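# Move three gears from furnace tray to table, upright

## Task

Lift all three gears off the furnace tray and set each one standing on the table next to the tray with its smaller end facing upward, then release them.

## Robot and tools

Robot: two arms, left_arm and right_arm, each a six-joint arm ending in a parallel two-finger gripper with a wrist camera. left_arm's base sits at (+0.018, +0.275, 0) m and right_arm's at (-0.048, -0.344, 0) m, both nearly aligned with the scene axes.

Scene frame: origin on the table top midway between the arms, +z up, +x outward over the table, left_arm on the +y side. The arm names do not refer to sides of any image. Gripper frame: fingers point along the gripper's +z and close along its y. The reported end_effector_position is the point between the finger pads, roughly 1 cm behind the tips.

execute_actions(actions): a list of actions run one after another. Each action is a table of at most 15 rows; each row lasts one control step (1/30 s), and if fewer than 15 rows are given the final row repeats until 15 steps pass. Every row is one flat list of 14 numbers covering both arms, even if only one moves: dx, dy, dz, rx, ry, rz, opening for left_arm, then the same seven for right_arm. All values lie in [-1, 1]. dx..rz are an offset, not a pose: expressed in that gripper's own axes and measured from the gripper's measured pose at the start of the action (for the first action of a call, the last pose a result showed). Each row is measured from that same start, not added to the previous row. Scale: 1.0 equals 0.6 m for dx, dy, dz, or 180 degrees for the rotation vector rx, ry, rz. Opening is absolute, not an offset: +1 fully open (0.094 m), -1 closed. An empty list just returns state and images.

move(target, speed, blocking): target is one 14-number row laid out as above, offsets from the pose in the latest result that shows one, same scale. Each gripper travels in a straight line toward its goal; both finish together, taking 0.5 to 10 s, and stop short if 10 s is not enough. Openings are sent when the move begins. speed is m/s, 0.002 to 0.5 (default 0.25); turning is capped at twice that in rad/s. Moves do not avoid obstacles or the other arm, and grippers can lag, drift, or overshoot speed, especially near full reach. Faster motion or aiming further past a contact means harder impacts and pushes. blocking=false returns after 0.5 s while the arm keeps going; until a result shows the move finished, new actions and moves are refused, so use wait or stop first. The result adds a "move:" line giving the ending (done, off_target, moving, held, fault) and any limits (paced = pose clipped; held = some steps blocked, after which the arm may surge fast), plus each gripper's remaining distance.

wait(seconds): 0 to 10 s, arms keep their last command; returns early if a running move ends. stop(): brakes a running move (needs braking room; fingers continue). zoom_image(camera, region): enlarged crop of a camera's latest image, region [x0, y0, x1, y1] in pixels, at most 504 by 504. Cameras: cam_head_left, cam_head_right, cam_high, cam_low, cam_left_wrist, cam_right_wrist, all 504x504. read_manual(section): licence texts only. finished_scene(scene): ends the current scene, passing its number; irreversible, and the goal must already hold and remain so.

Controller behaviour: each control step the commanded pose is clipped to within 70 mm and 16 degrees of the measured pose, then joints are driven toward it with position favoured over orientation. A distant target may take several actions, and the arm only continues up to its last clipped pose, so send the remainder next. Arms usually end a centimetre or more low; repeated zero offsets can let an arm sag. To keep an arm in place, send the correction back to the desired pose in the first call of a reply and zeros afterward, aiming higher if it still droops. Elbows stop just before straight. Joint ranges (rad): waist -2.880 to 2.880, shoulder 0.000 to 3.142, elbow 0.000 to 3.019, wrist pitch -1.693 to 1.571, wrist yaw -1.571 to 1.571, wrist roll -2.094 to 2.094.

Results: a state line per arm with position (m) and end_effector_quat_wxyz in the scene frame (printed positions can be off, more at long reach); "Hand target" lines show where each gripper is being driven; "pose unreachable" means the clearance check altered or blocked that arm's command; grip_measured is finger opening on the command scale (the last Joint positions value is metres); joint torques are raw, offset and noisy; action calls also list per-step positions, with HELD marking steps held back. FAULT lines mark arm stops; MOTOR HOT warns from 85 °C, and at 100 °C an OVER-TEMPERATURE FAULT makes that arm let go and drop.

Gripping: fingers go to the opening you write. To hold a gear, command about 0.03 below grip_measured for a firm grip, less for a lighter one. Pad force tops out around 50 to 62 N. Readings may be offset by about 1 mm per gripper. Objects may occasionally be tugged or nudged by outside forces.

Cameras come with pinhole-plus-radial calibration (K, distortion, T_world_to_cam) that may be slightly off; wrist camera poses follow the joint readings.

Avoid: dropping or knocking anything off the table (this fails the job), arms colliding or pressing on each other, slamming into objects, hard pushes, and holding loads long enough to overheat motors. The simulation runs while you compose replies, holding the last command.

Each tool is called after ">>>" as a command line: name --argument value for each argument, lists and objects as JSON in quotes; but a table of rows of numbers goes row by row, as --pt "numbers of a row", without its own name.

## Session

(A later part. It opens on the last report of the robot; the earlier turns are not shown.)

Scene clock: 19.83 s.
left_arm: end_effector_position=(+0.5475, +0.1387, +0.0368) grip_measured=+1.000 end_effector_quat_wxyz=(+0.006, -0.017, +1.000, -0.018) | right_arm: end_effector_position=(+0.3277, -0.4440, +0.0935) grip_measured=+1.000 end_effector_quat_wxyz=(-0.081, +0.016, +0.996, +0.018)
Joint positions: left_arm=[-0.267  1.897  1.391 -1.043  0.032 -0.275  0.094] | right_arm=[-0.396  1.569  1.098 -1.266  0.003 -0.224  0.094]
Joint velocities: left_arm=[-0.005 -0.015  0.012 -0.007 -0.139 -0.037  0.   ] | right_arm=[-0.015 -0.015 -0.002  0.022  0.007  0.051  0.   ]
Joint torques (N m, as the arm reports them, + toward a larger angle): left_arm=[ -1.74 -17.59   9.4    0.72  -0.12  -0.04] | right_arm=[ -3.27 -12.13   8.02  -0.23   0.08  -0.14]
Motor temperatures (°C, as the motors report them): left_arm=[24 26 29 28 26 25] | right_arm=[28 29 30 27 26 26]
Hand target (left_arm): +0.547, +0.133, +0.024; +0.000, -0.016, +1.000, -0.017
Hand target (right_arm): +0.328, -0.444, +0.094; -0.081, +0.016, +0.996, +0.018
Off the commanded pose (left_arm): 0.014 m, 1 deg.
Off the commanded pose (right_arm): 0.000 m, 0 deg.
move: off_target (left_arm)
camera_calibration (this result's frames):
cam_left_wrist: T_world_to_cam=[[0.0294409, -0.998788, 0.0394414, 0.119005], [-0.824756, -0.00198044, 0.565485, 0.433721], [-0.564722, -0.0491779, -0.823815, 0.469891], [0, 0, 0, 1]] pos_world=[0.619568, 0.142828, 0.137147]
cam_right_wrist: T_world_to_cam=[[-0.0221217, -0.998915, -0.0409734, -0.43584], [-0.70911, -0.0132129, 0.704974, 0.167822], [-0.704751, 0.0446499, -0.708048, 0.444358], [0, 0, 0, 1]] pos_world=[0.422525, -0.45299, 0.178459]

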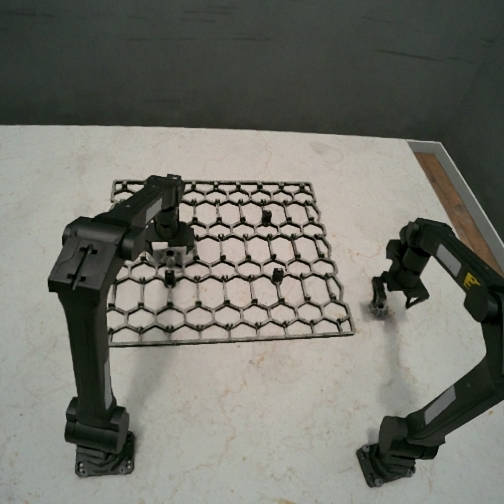

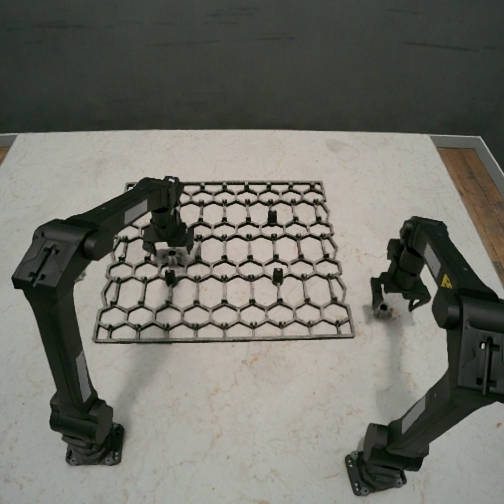

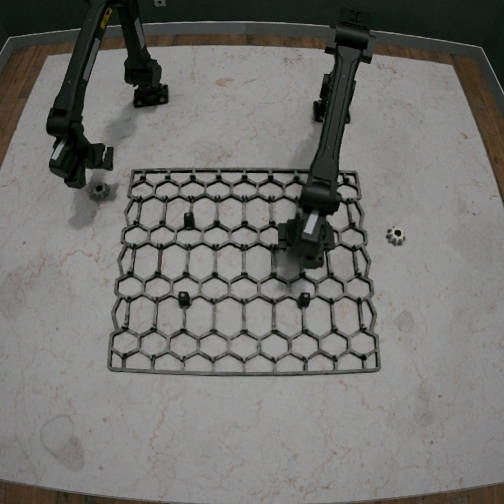

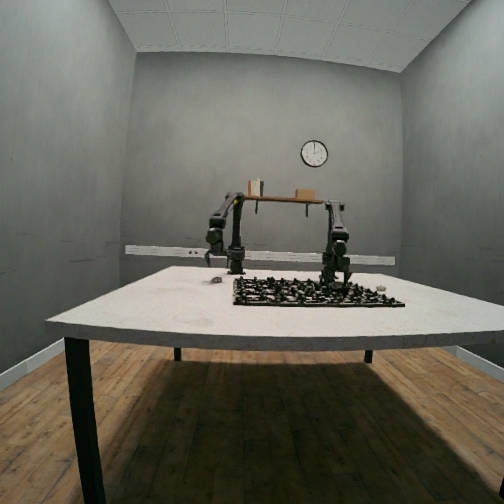

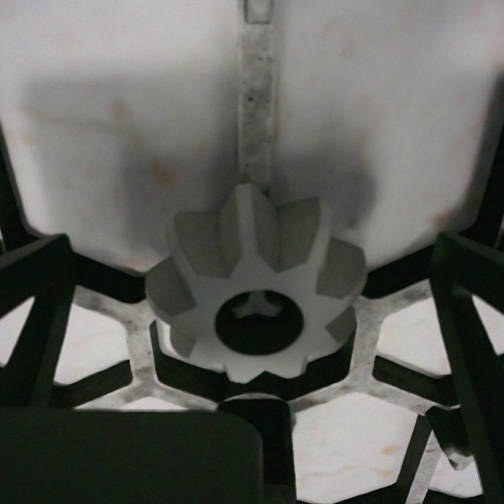

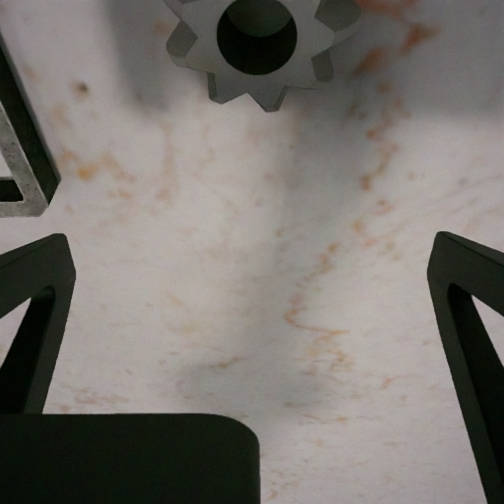

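>>> move --target '[0,-0.005,0.03,0,0,0,1, 0,0,0,0,0,0,1]' --speed 0.05

>>> move --target '[0,0,0,0,0,0,-1, 0,0,0,0,0,0,1]'

Scene clock: 20.63 s.
left_arm: end_effector_position=(+0.5487, +0.1384, +0.0328) grip_measured=+1.000 end_effector_quat_wxyz=(+0.013, -0.017, +1.000, -0.020) | right_arm: end_effector_position=(+0.3277, -0.4440, +0.0935) grip_measured=+1.000 end_effector_quat_wxyz=(-0.081, +0.016, +0.996, +0.018)
Joint positions: left_arm=[-0.267  1.897  1.379 -1.017  0.032 -0.275  0.094] | right_arm=[-0.396  1.569  1.098 -1.266  0.003 -0.224  0.094]
Joint velocities: left_arm=[-0.015 -0.005  0.012  0.022 -0.037  0.022  0.   ] | right_arm=[-0.015 -0.005 -0.007 -0.007  0.066 -0.066  0.   ]
Joint torques (N m, as the arm reports them, + toward a larger angle): left_arm=[ -1.14 -17.82   8.75   0.83  -0.11  -0.01] | right_arm=[ -2.92 -11.16   7.73  -0.47   0.01  -0.12]
Motor temperatures (°C, as the motors report them): left_arm=[24 26 29 28 26 25] | right_arm=[28 29 30 27 26 26]
Hand target (left_arm): +0.548, +0.135, +0.019; +0.006, -0.017, +1.000, -0.018
Hand target (right_arm): +0.328, -0.444, +0.094; -0.081, +0.016, +0.996, +0.018
Off the commanded pose (left_arm): 0.014 m, 1 deg.
Off the commanded pose (right_arm): 0.000 m, 0 deg.
move: off_target (left_arm)
camera_calibration (this result's frames):
cam_left_wrist: T_world_to_cam=[[0.0288585, -0.998645, 0.0433167, 0.118992], [-0.832633, -0.00003874, 0.553825, 0.441422], [-0.553072, -0.0520495, -0.831506, 0.461568], [0, 0, 0, 1]] pos_world=[0.61939, 0.142873, 0.134171]
cam_right_wrist: T_world_to_cam=[[-0.0221217, -0.998915, -0.0409734, -0.43584], [-0.70911, -0.0132129, 0.704974, 0.167822], [-0.704751, 0.0446499, -0.708048, 0.444358], [0, 0, 0, 1]] pos_world=[0.422525, -0.45299, 0.178459]

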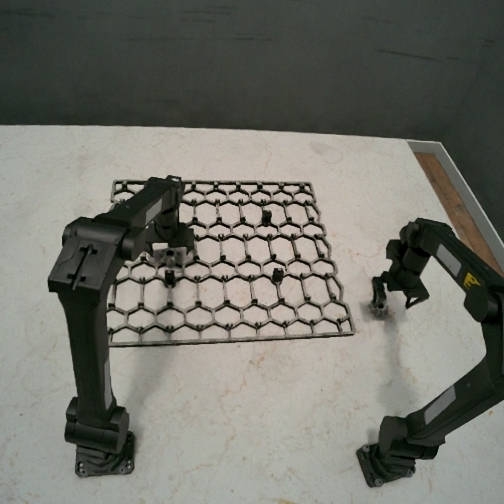

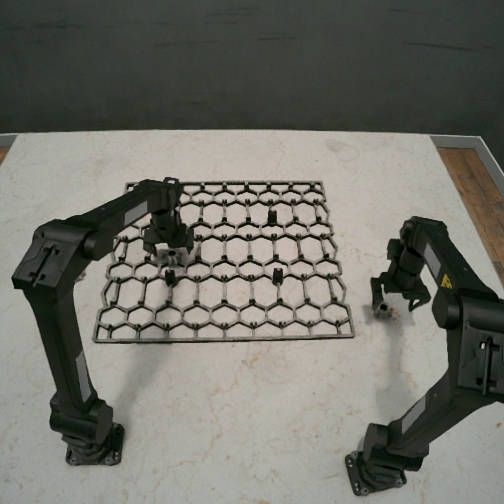

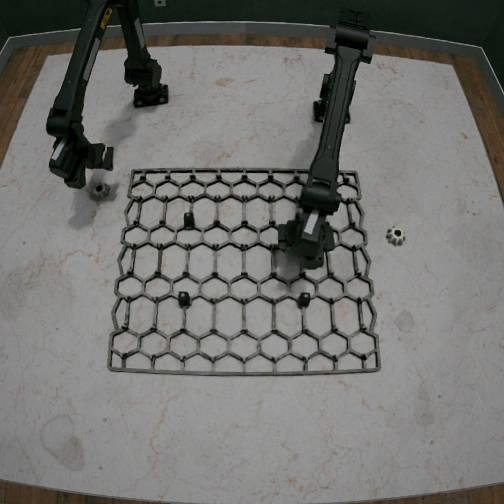

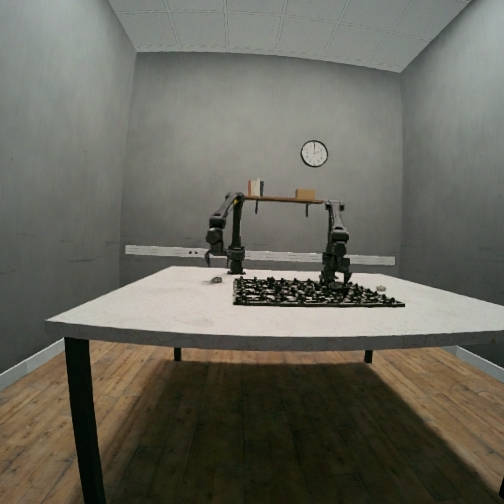

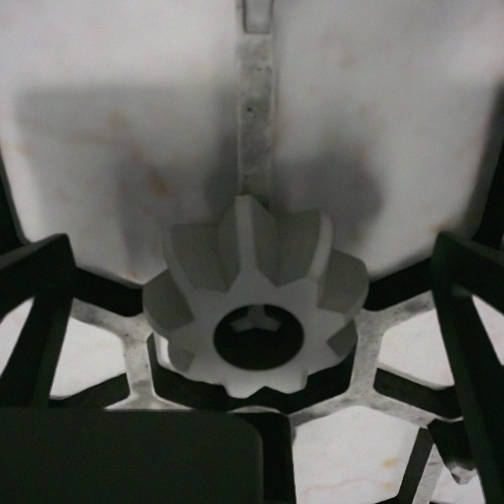

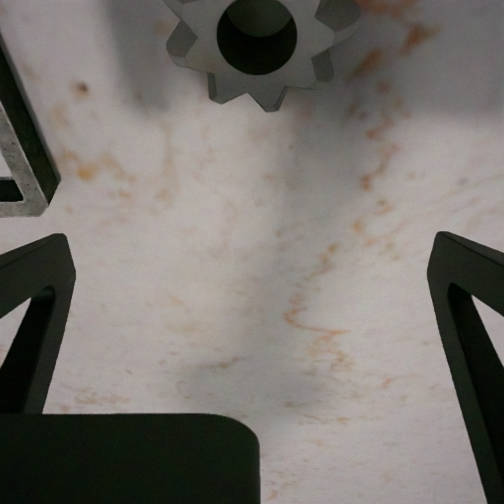

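Scene clock: 21.13 s.
left_arm: end_effector_position=(+0.5495, +0.1378, +0.0330) grip_measured=+0.075 end_effector_quat_wxyz=(+0.015, -0.016, +1.000, -0.022) | right_arm: end_effector_position=(+0.3277, -0.4440, +0.0935) grip_measured=+1.000 end_effector_quat_wxyz=(-0.081, +0.016, +0.996, +0.018)
Joint positions: left_arm=[-0.267  1.896  1.379 -1.013  0.035 -0.275  0.05 ] | right_arm=[-0.396  1.569  1.098 -1.266  0.003 -0.224  0.094]
Joint velocities: left_arm=[-0.015 -0.015  0.007 -0.012 -0.037  0.022 -0.001] | right_arm=[-0.005 -0.005 -0.002  0.002  0.007  0.037  0.   ]
Joint torques (N m, as the arm reports them, + toward a larger angle): left_arm=[ -0.21 -19.66   9.07   0.23  -0.18   0.04] | right_arm=[ -2.73 -10.77   7.65  -0.3    0.04  -0.05]
Motor temperatures (°C, as the motors report them): left_arm=[24 26 29 28 26 25] | right_arm=[28 29 30 27 26 26]
Hand target (left_arm): +0.549, +0.138, +0.033; +0.013, -0.017, +1.000, -0.020
Hand target (right_arm): +0.328, -0.444, +0.094; -0.081, +0.016, +0.996, +0.018
Off the commanded pose (left_arm): 0.001 m, 0 deg.
Off the commanded pose (right_arm): 0.000 m, 0 deg.
move: done
camera_calibration (this result's frames):
cam_left_wrist: T_world_to_cam=[[0.0282486, -0.998518, 0.0465255, 0.11858], [-0.834385, 0.00207673, 0.551177, 0.442678], [-0.550457, -0.0543902, -0.83309, 0.4611], [0, 0, 0, 1]] pos_world=[0.61983, 0.142564, 0.134626]
cam_right_wrist: T_world_to_cam=[[-0.0221217, -0.998915, -0.0409734, -0.43584], [-0.70911, -0.0132129, 0.704974, 0.167822], [-0.704751, 0.0446499, -0.708048, 0.444358], [0, 0, 0, 1]] pos_world=[0.422525, -0.45299, 0.178459]

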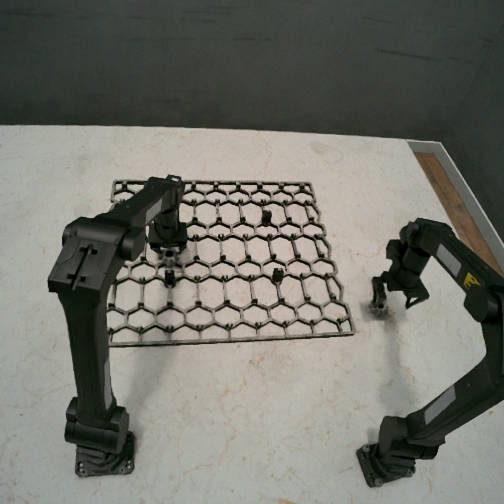

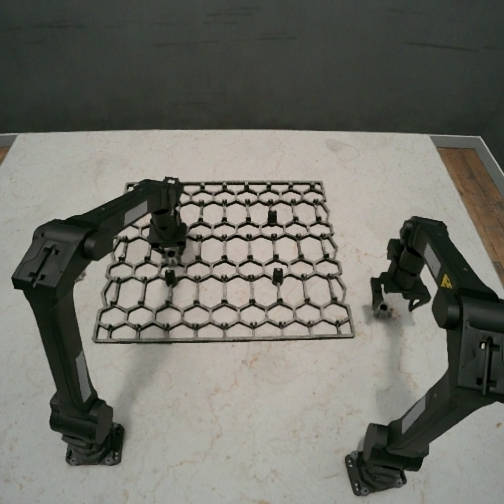

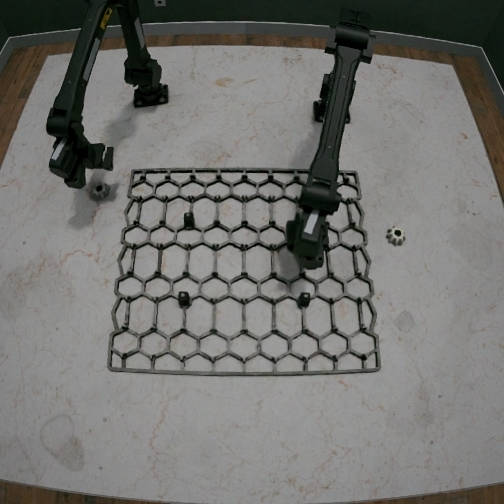

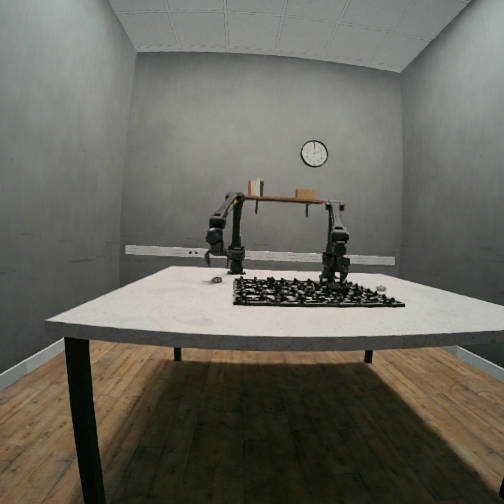

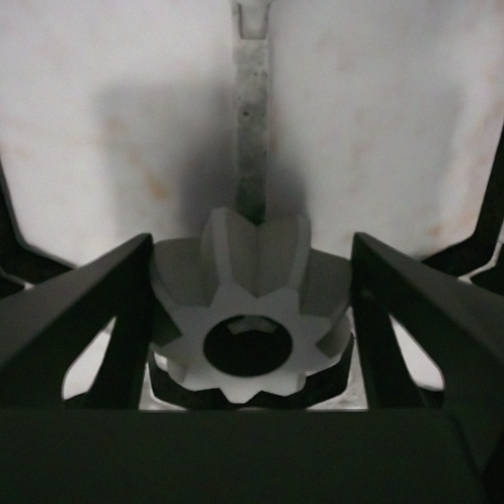

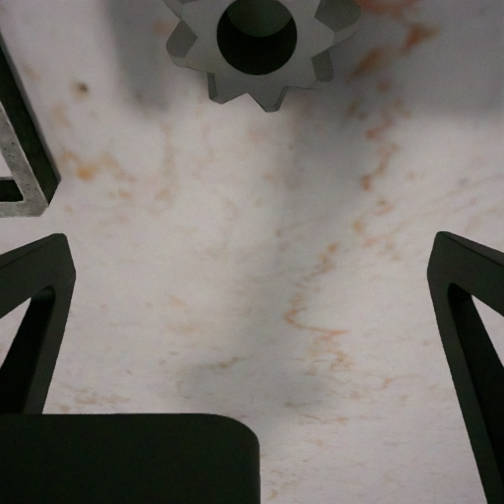

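>>> move --target '[0,0,-0.17,0,0,0,-1, 0,0,0,0,0,0,1]' --speed 0.12

>>> move --target '[0.25,0.49,-0.03,0,0,0,-1, 0,0,0,0,0,0,1]' --speed 0.2

Scene clock: 22.50 s.
left_arm: end_effector_position=(+0.5284, +0.1421, +0.1034) grip_measured=+0.063 end_effector_quat_wxyz=(-0.017, -0.017, +1.000, -0.015) | right_arm: end_effector_position=(+0.3277, -0.4440, +0.0935) grip_measured=+1.000 end_effector_quat_wxyz=(-0.081, +0.016, +0.996, +0.018)
Joint positions: left_arm=[-0.267  1.805  1.447 -1.236  0.038 -0.275  0.05 ] | right_arm=[-0.396  1.569  1.098 -1.266  0.003 -0.224  0.094]
Joint velocities: left_arm=[ 0.015 -0.005  0.012 -0.017  0.022  0.022 -0.   ] | right_arm=[-0.024 -0.005  0.022 -0.007  0.022 -0.037  0.   ]
Joint torques (N m, as the arm reports them, + toward a larger angle): left_arm=[ -0.33 -21.37  13.95  -0.5   -0.23   0.06] | right_arm=[ -3.24 -11.88   7.86  -0.51   0.03  -0.12]
Motor temperatures (°C, as the motors report them): left_arm=[24 26 29 28 26 25] | right_arm=[28 29 30 27 26 26]
Hand target (left_arm): +0.544, +0.142, +0.135; +0.015, -0.016, +1.000, -0.022
Hand target (right_arm): +0.328, -0.444, +0.094; -0.081, +0.016, +0.996, +0.018
Off the commanded pose (left_arm): 0.036 m, 4 deg.
Off the commanded pose (right_arm): 0.000 m, 0 deg.
move: off_target (left_arm)
camera_calibration (this result's frames):
cam_left_wrist: T_world_to_cam=[[0.0303377, -0.999006, 0.0326724, 0.120661], [-0.798002, -0.00452442, 0.602637, 0.362721], [-0.60189, -0.0443553, -0.797346, 0.530445], [0, 0, 0, 1]] pos_world=[0.605061, 0.14571, 0.200416]
cam_right_wrist: T_world_to_cam=[[-0.0221217, -0.998915, -0.0409734, -0.43584], [-0.70911, -0.0132129, 0.704974, 0.167822], [-0.704751, 0.0446499, -0.708048, 0.444358], [0, 0, 0, 1]] pos_world=[0.422525, -0.45299, 0.178459]

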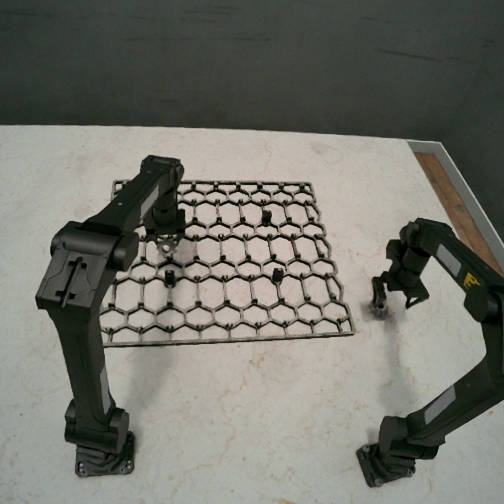

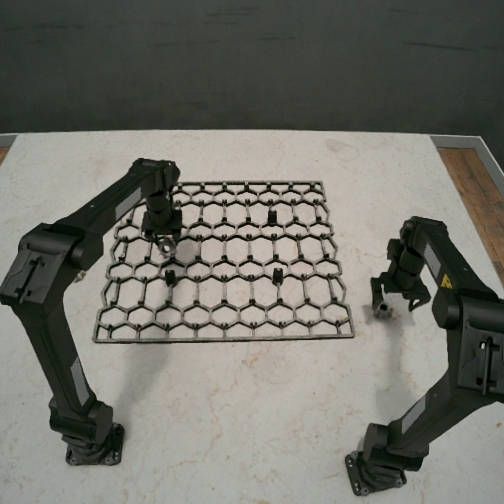

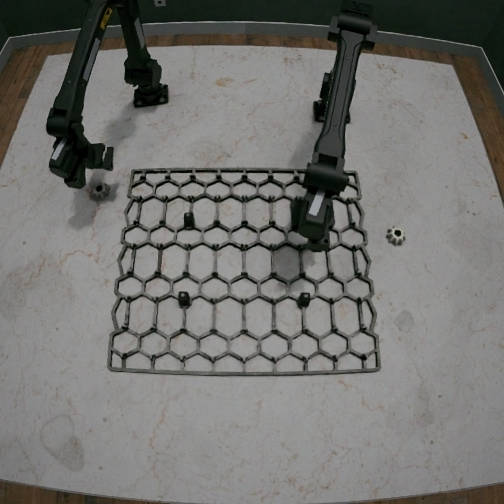

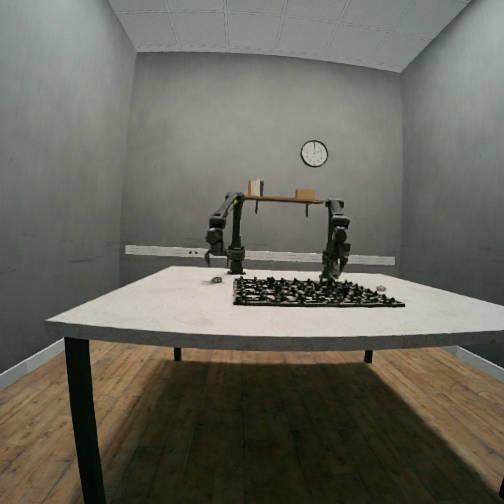

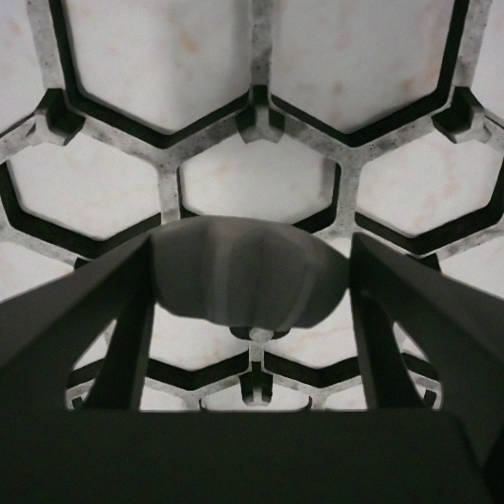

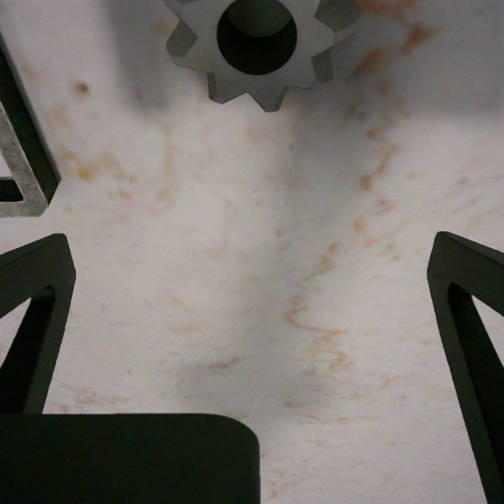

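Scene clock: 24.70 s.
left_arm: end_effector_position=(+0.3715, +0.4344, +0.1013) grip_measured=+0.063 end_effector_quat_wxyz=(-0.032, -0.024, +0.999, -0.028) | right_arm: end_effector_position=(+0.3277, -0.4440, +0.0935) grip_measured=+1.000 end_effector_quat_wxyz=(-0.081, +0.016, +0.996, +0.018)
Joint positions: left_arm=[ 0.41   1.503  1.051 -1.2    0.026  0.388  0.05 ] | right_arm=[-0.396  1.569  1.098 -1.266  0.003 -0.224  0.094]
Joint velocities: left_arm=[ 0.005 -0.015  0.012 -0.007  0.022 -0.051 -0.001] | right_arm=[ 0.005 -0.005  0.007  0.002  0.037  0.051  0.   ]
Joint torques (N m, as the arm reports them, + toward a larger angle): left_arm=[ -0.34 -16.08   9.88  -0.14  -0.02   0.11] | right_arm=[ -3.18 -11.05   7.64  -0.49   0.06  -0.11]
Motor temperatures (°C, as the motors report them): left_arm=[24 26 29 28 26 25] | right_arm=[28 29 30 27 26 26]
Hand target (left_arm): +0.375, +0.434, +0.117; -0.014, -0.017, +1.000, -0.021
Hand target (right_arm): +0.328, -0.444, +0.094; -0.081, +0.016, +0.996, +0.018
Off the commanded pose (left_arm): 0.017 m, 2 deg.
Off the commanded pose (right_arm): 0.000 m, 0 deg.
move: off_target (left_arm)
camera_calibration (this result's frames):
cam_left_wrist: T_world_to_cam=[[0.0463031, -0.997299, 0.0570124, 0.408288], [-0.779364, -0.00036561, 0.626571, 0.228958], [-0.624858, -0.0734456, -0.777276, 0.466449], [0, 0, 0, 1]] pos_world=[0.451001, 0.441528, 0.195823]
cam_right_wrist: T_world_to_cam=[[-0.0221217, -0.998915, -0.0409734, -0.43584], [-0.70911, -0.0132129, 0.704974, 0.167822], [-0.704751, 0.0446499, -0.708048, 0.444358], [0, 0, 0, 1]] pos_world=[0.422525, -0.45299, 0.178459]

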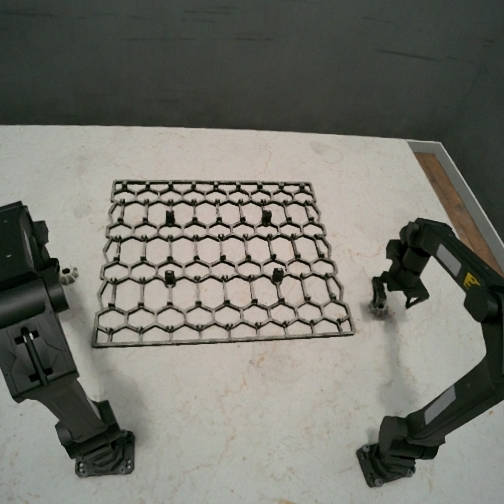

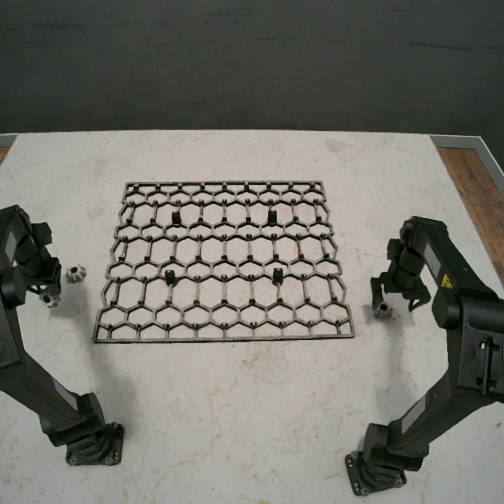

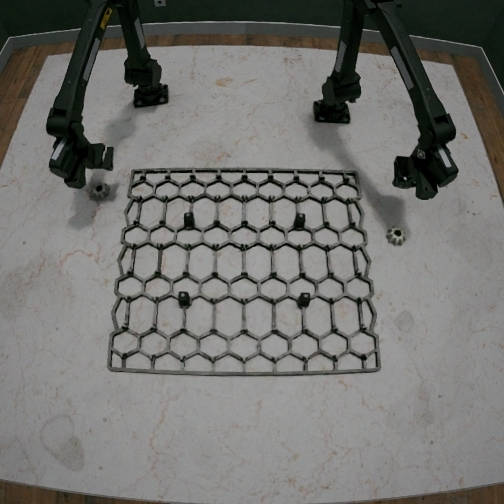

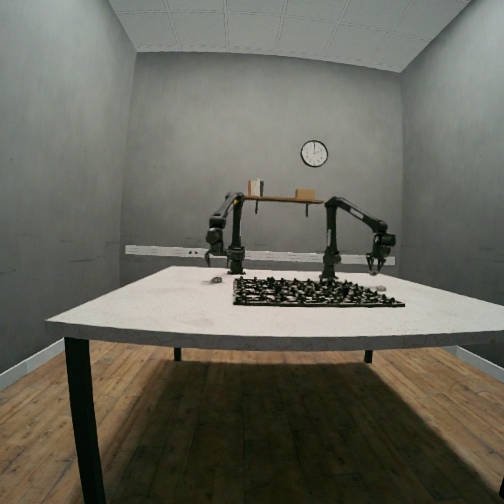

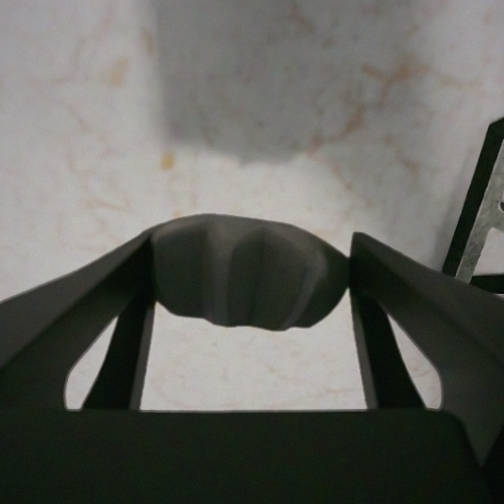

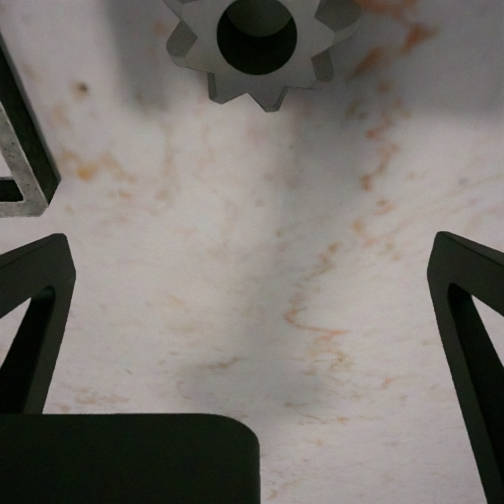

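>>> zoom_image --camera "cam_low" --region '[330,220,430,300]'

>>> zoom_image --camera "cam_head_right" --region '[0,240,120,340]'

Region (330, 220, 430, 300) of cam_low's 504x504 image, scaled by 5.040, with more detail than that image has; it fills the top 403 rows of this view, and the rest is white.

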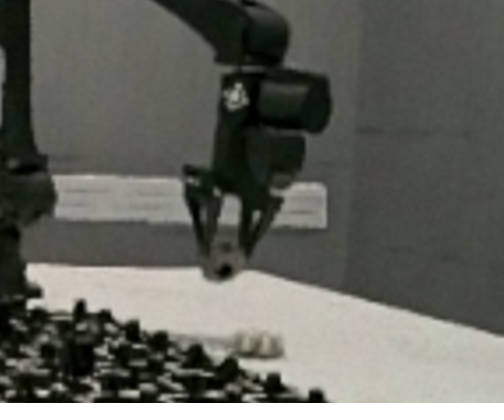

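Region (0, 240, 120, 340) of cam_head_right's 504x504 image, scaled by 4.200, with more detail than that image has.

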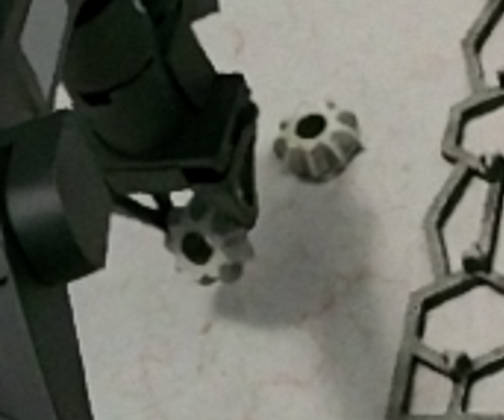

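>>> move --target '[-0.03,0,0.05,0,0.15,0,-1, 0,0,0,0,0,0,1]' --speed 0.1

>>> zoom_image --camera "cam_low" --region '[330,220,430,300]'

Scene clock: 27.70 s.
left_arm: end_effector_position=(+0.3757, +0.4326, +0.0648) grip_measured=+0.063 end_effector_quat_wxyz=(-0.264, -0.020, +0.964, -0.034) | right_arm: end_effector_position=(+0.3277, -0.4440, +0.0935) grip_measured=+1.000 end_effector_quat_wxyz=(-0.081, +0.016, +0.996, +0.018)
Joint positions: left_arm=[ 0.341  1.842  1.289 -1.545 -0.111  0.295  0.05 ] | right_arm=[-0.396  1.569  1.098 -1.266  0.003 -0.224  0.094]
Joint velocities: left_arm=[-0.015 -0.005  0.012 -0.022  0.007  0.095 -0.001] | right_arm=[-0.015 -0.005 -0.017 -0.012 -0.037 -0.066  0.   ]
Joint torques (N m, as the arm reports them, + toward a larger angle): left_arm=[ -1.74 -15.57  11.64  -2.2   -0.35  -0.09] | right_arm=[ -2.57 -11.95   7.85  -0.5    0.04  -0.09]
Motor temperatures (°C, as the motors report them): left_arm=[24 26 29 28 26 25] | right_arm=[28 29 30 27 26 26]
Hand target (left_arm): +0.388, +0.433, +0.071; -0.264, -0.019, +0.964, -0.028
Hand target (right_arm): +0.328, -0.444, +0.094; -0.081, +0.016, +0.996, +0.018
Off the commanded pose (left_arm): 0.013 m, 0 deg.
Off the commanded pose (right_arm): 0.000 m, 0 deg.
move: off_target (left_arm)
camera_calibration (this result's frames):
cam_left_wrist: T_world_to_cam=[[0.0543328, -0.996767, 0.0591918, 0.404994], [-0.411588, 0.0316527, 0.91082, 0.0846075], [-0.909749, -0.07385, -0.408538, 0.523893], [0, 0, 0, 1]] pos_world=[0.48943, 0.439696, 0.112996]
cam_right_wrist: T_world_to_cam=[[-0.0221217, -0.998915, -0.0409734, -0.43584], [-0.70911, -0.0132129, 0.704974, 0.167822], [-0.704751, 0.0446499, -0.708048, 0.444358], [0, 0, 0, 1]] pos_world=[0.422525, -0.45299, 0.178459]

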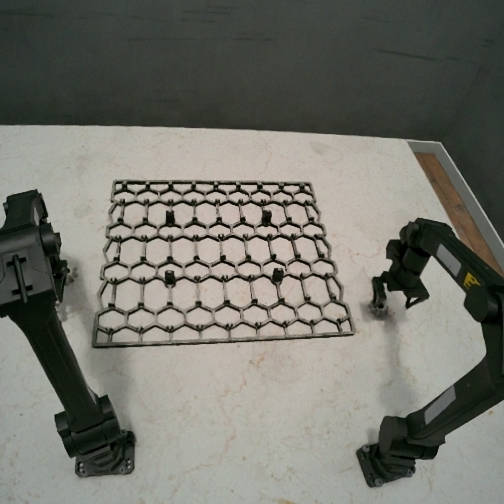

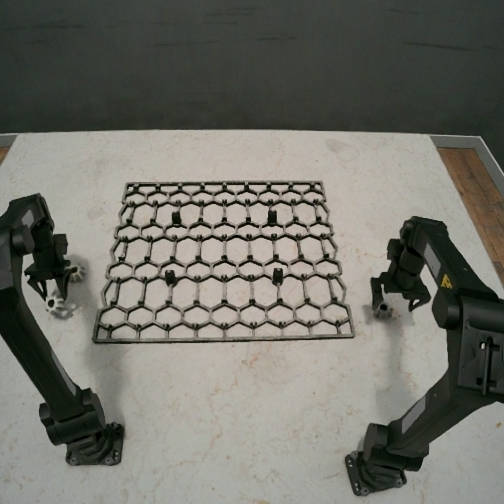

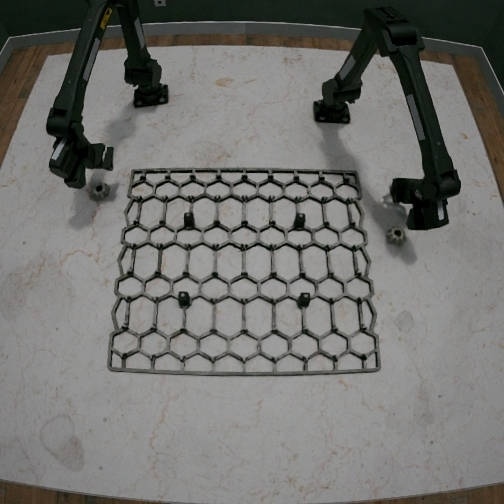

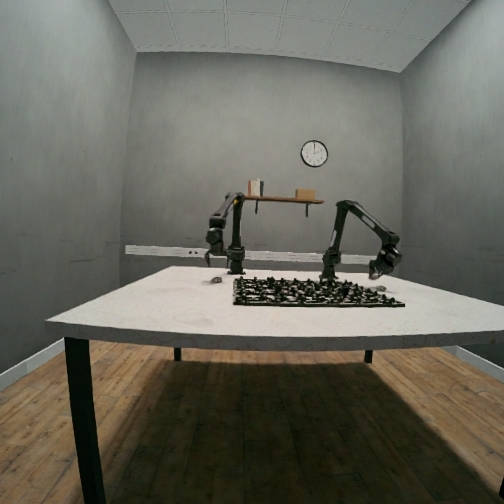

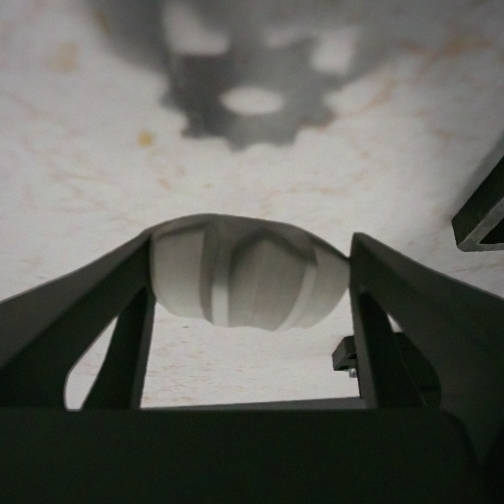

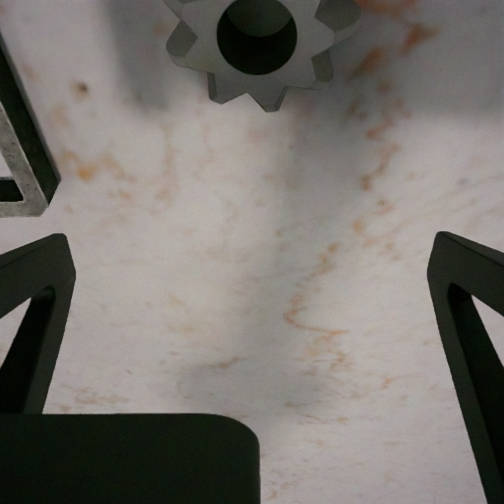

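Region (330, 220, 430, 300) of cam_low's 504x504 image, scaled by 5.040, with more detail than that image has; it fills the top 403 rows of this view, and the rest is white.

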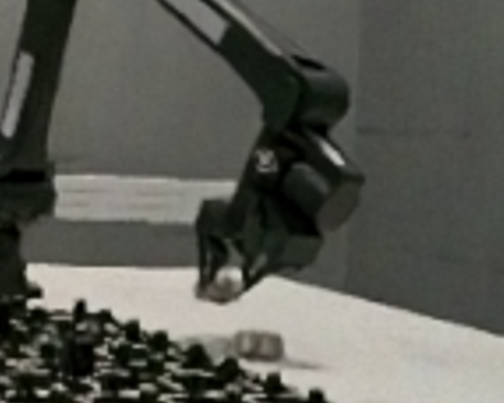

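>>> move --target '[-0.014,0,0.089,0,0,0,-1, 0,0,0,0,0,0,1]' --speed 0.06

>>> zoom_image --camera "cam_low" --region '[330,220,430,300]'

Scene clock: 29.00 s.
left_arm: end_effector_position=(+0.3590, +0.4262, +0.0261) grip_measured=+0.063 end_effector_quat_wxyz=(-0.256, -0.021, +0.966, -0.031) | right_arm: end_effector_position=(+0.3277, -0.4440, +0.0935) grip_measured=+1.000 end_effector_quat_wxyz=(-0.081, +0.016, +0.996, +0.018)
Joint positions: left_arm=[ 0.341  1.852  1.186 -1.416 -0.111  0.295  0.05 ] | right_arm=[-0.396  1.569  1.098 -1.266  0.003 -0.224  0.094]
Joint velocities: left_arm=[ 0.005 -0.015 -0.017  0.012 -0.007  0.037 -0.001] | right_arm=[-0.015 -0.005  0.007 -0.002 -0.037  0.007  0.   ]
Joint torques (N m, as the arm reports them, + toward a larger angle): left_arm=[  0.24 -14.02   6.86  -0.14  -0.28   0.11] | right_arm=[ -3.01 -12.02   7.89  -0.21  -0.02  -0.12]
Motor temperatures (°C, as the motors report them): left_arm=[24 26 29 28 26 25] | right_arm=[28 29 30 27 26 26]
Hand target (left_arm): +0.356, +0.429, +0.014; -0.264, -0.020, +0.964, -0.034
Hand target (right_arm): +0.328, -0.444, +0.094; -0.081, +0.016, +0.996, +0.018
Off the commanded pose (left_arm): 0.012 m, 1 deg.
Off the commanded pose (right_arm): 0.000 m, 0 deg.
move: off_target (left_arm)
camera_calibration (this result's frames):
cam_left_wrist: T_world_to_cam=[[0.0539664, -0.997104, 0.0535812, 0.402286], [-0.425023, 0.0256185, 0.90482, 0.12078], [-0.903572, -0.0716031, -0.42241, 0.489541], [0, 0, 0, 1]] pos_world=[0.47196, 0.433079, 0.0759475]
cam_right_wrist: T_world_to_cam=[[-0.0221217, -0.998915, -0.0409734, -0.43584], [-0.70911, -0.0132129, 0.704974, 0.167822], [-0.704751, 0.0446499, -0.708048, 0.444358], [0, 0, 0, 1]] pos_world=[0.422525, -0.45299, 0.178459]

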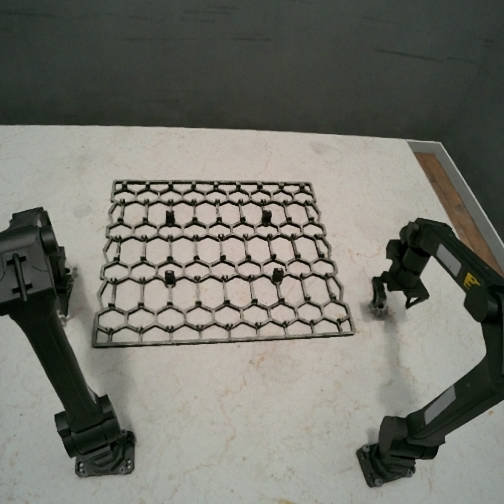

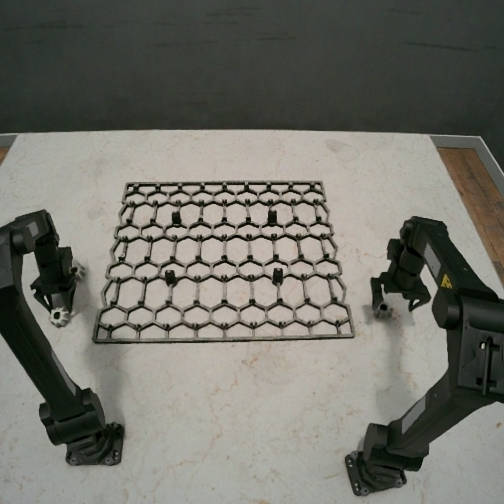

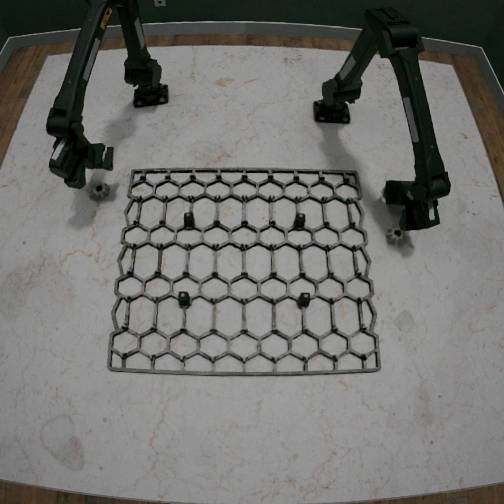

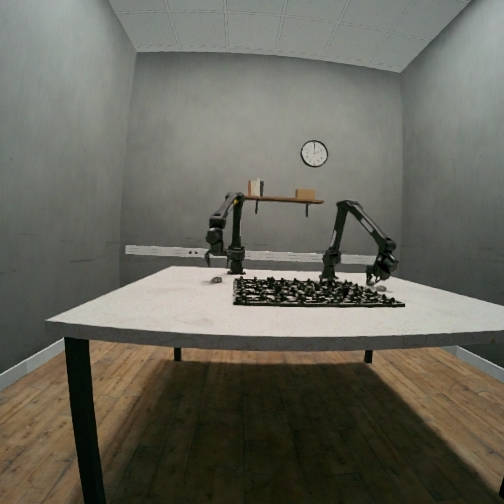

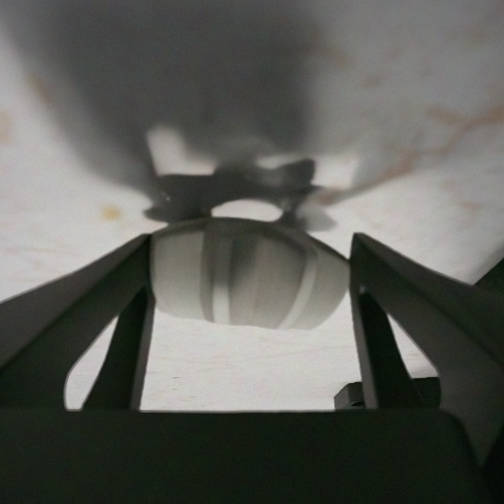

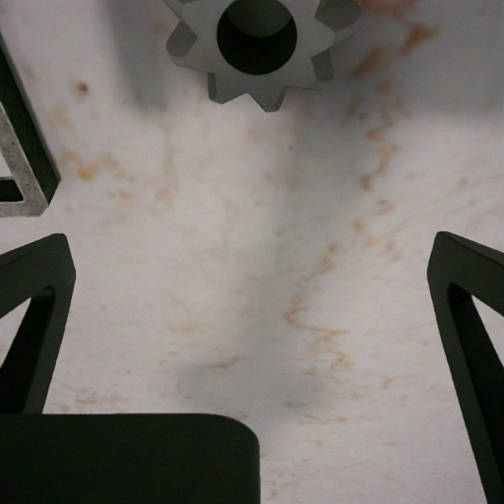

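Region (330, 220, 430, 300) of cam_low's 504x504 image, scaled by 5.040, with more detail than that image has; it fills the top 403 rows of this view, and the rest is white.

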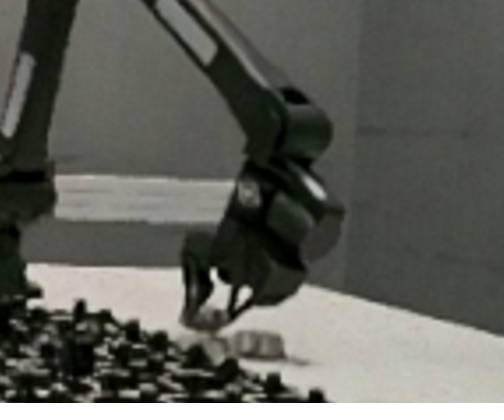

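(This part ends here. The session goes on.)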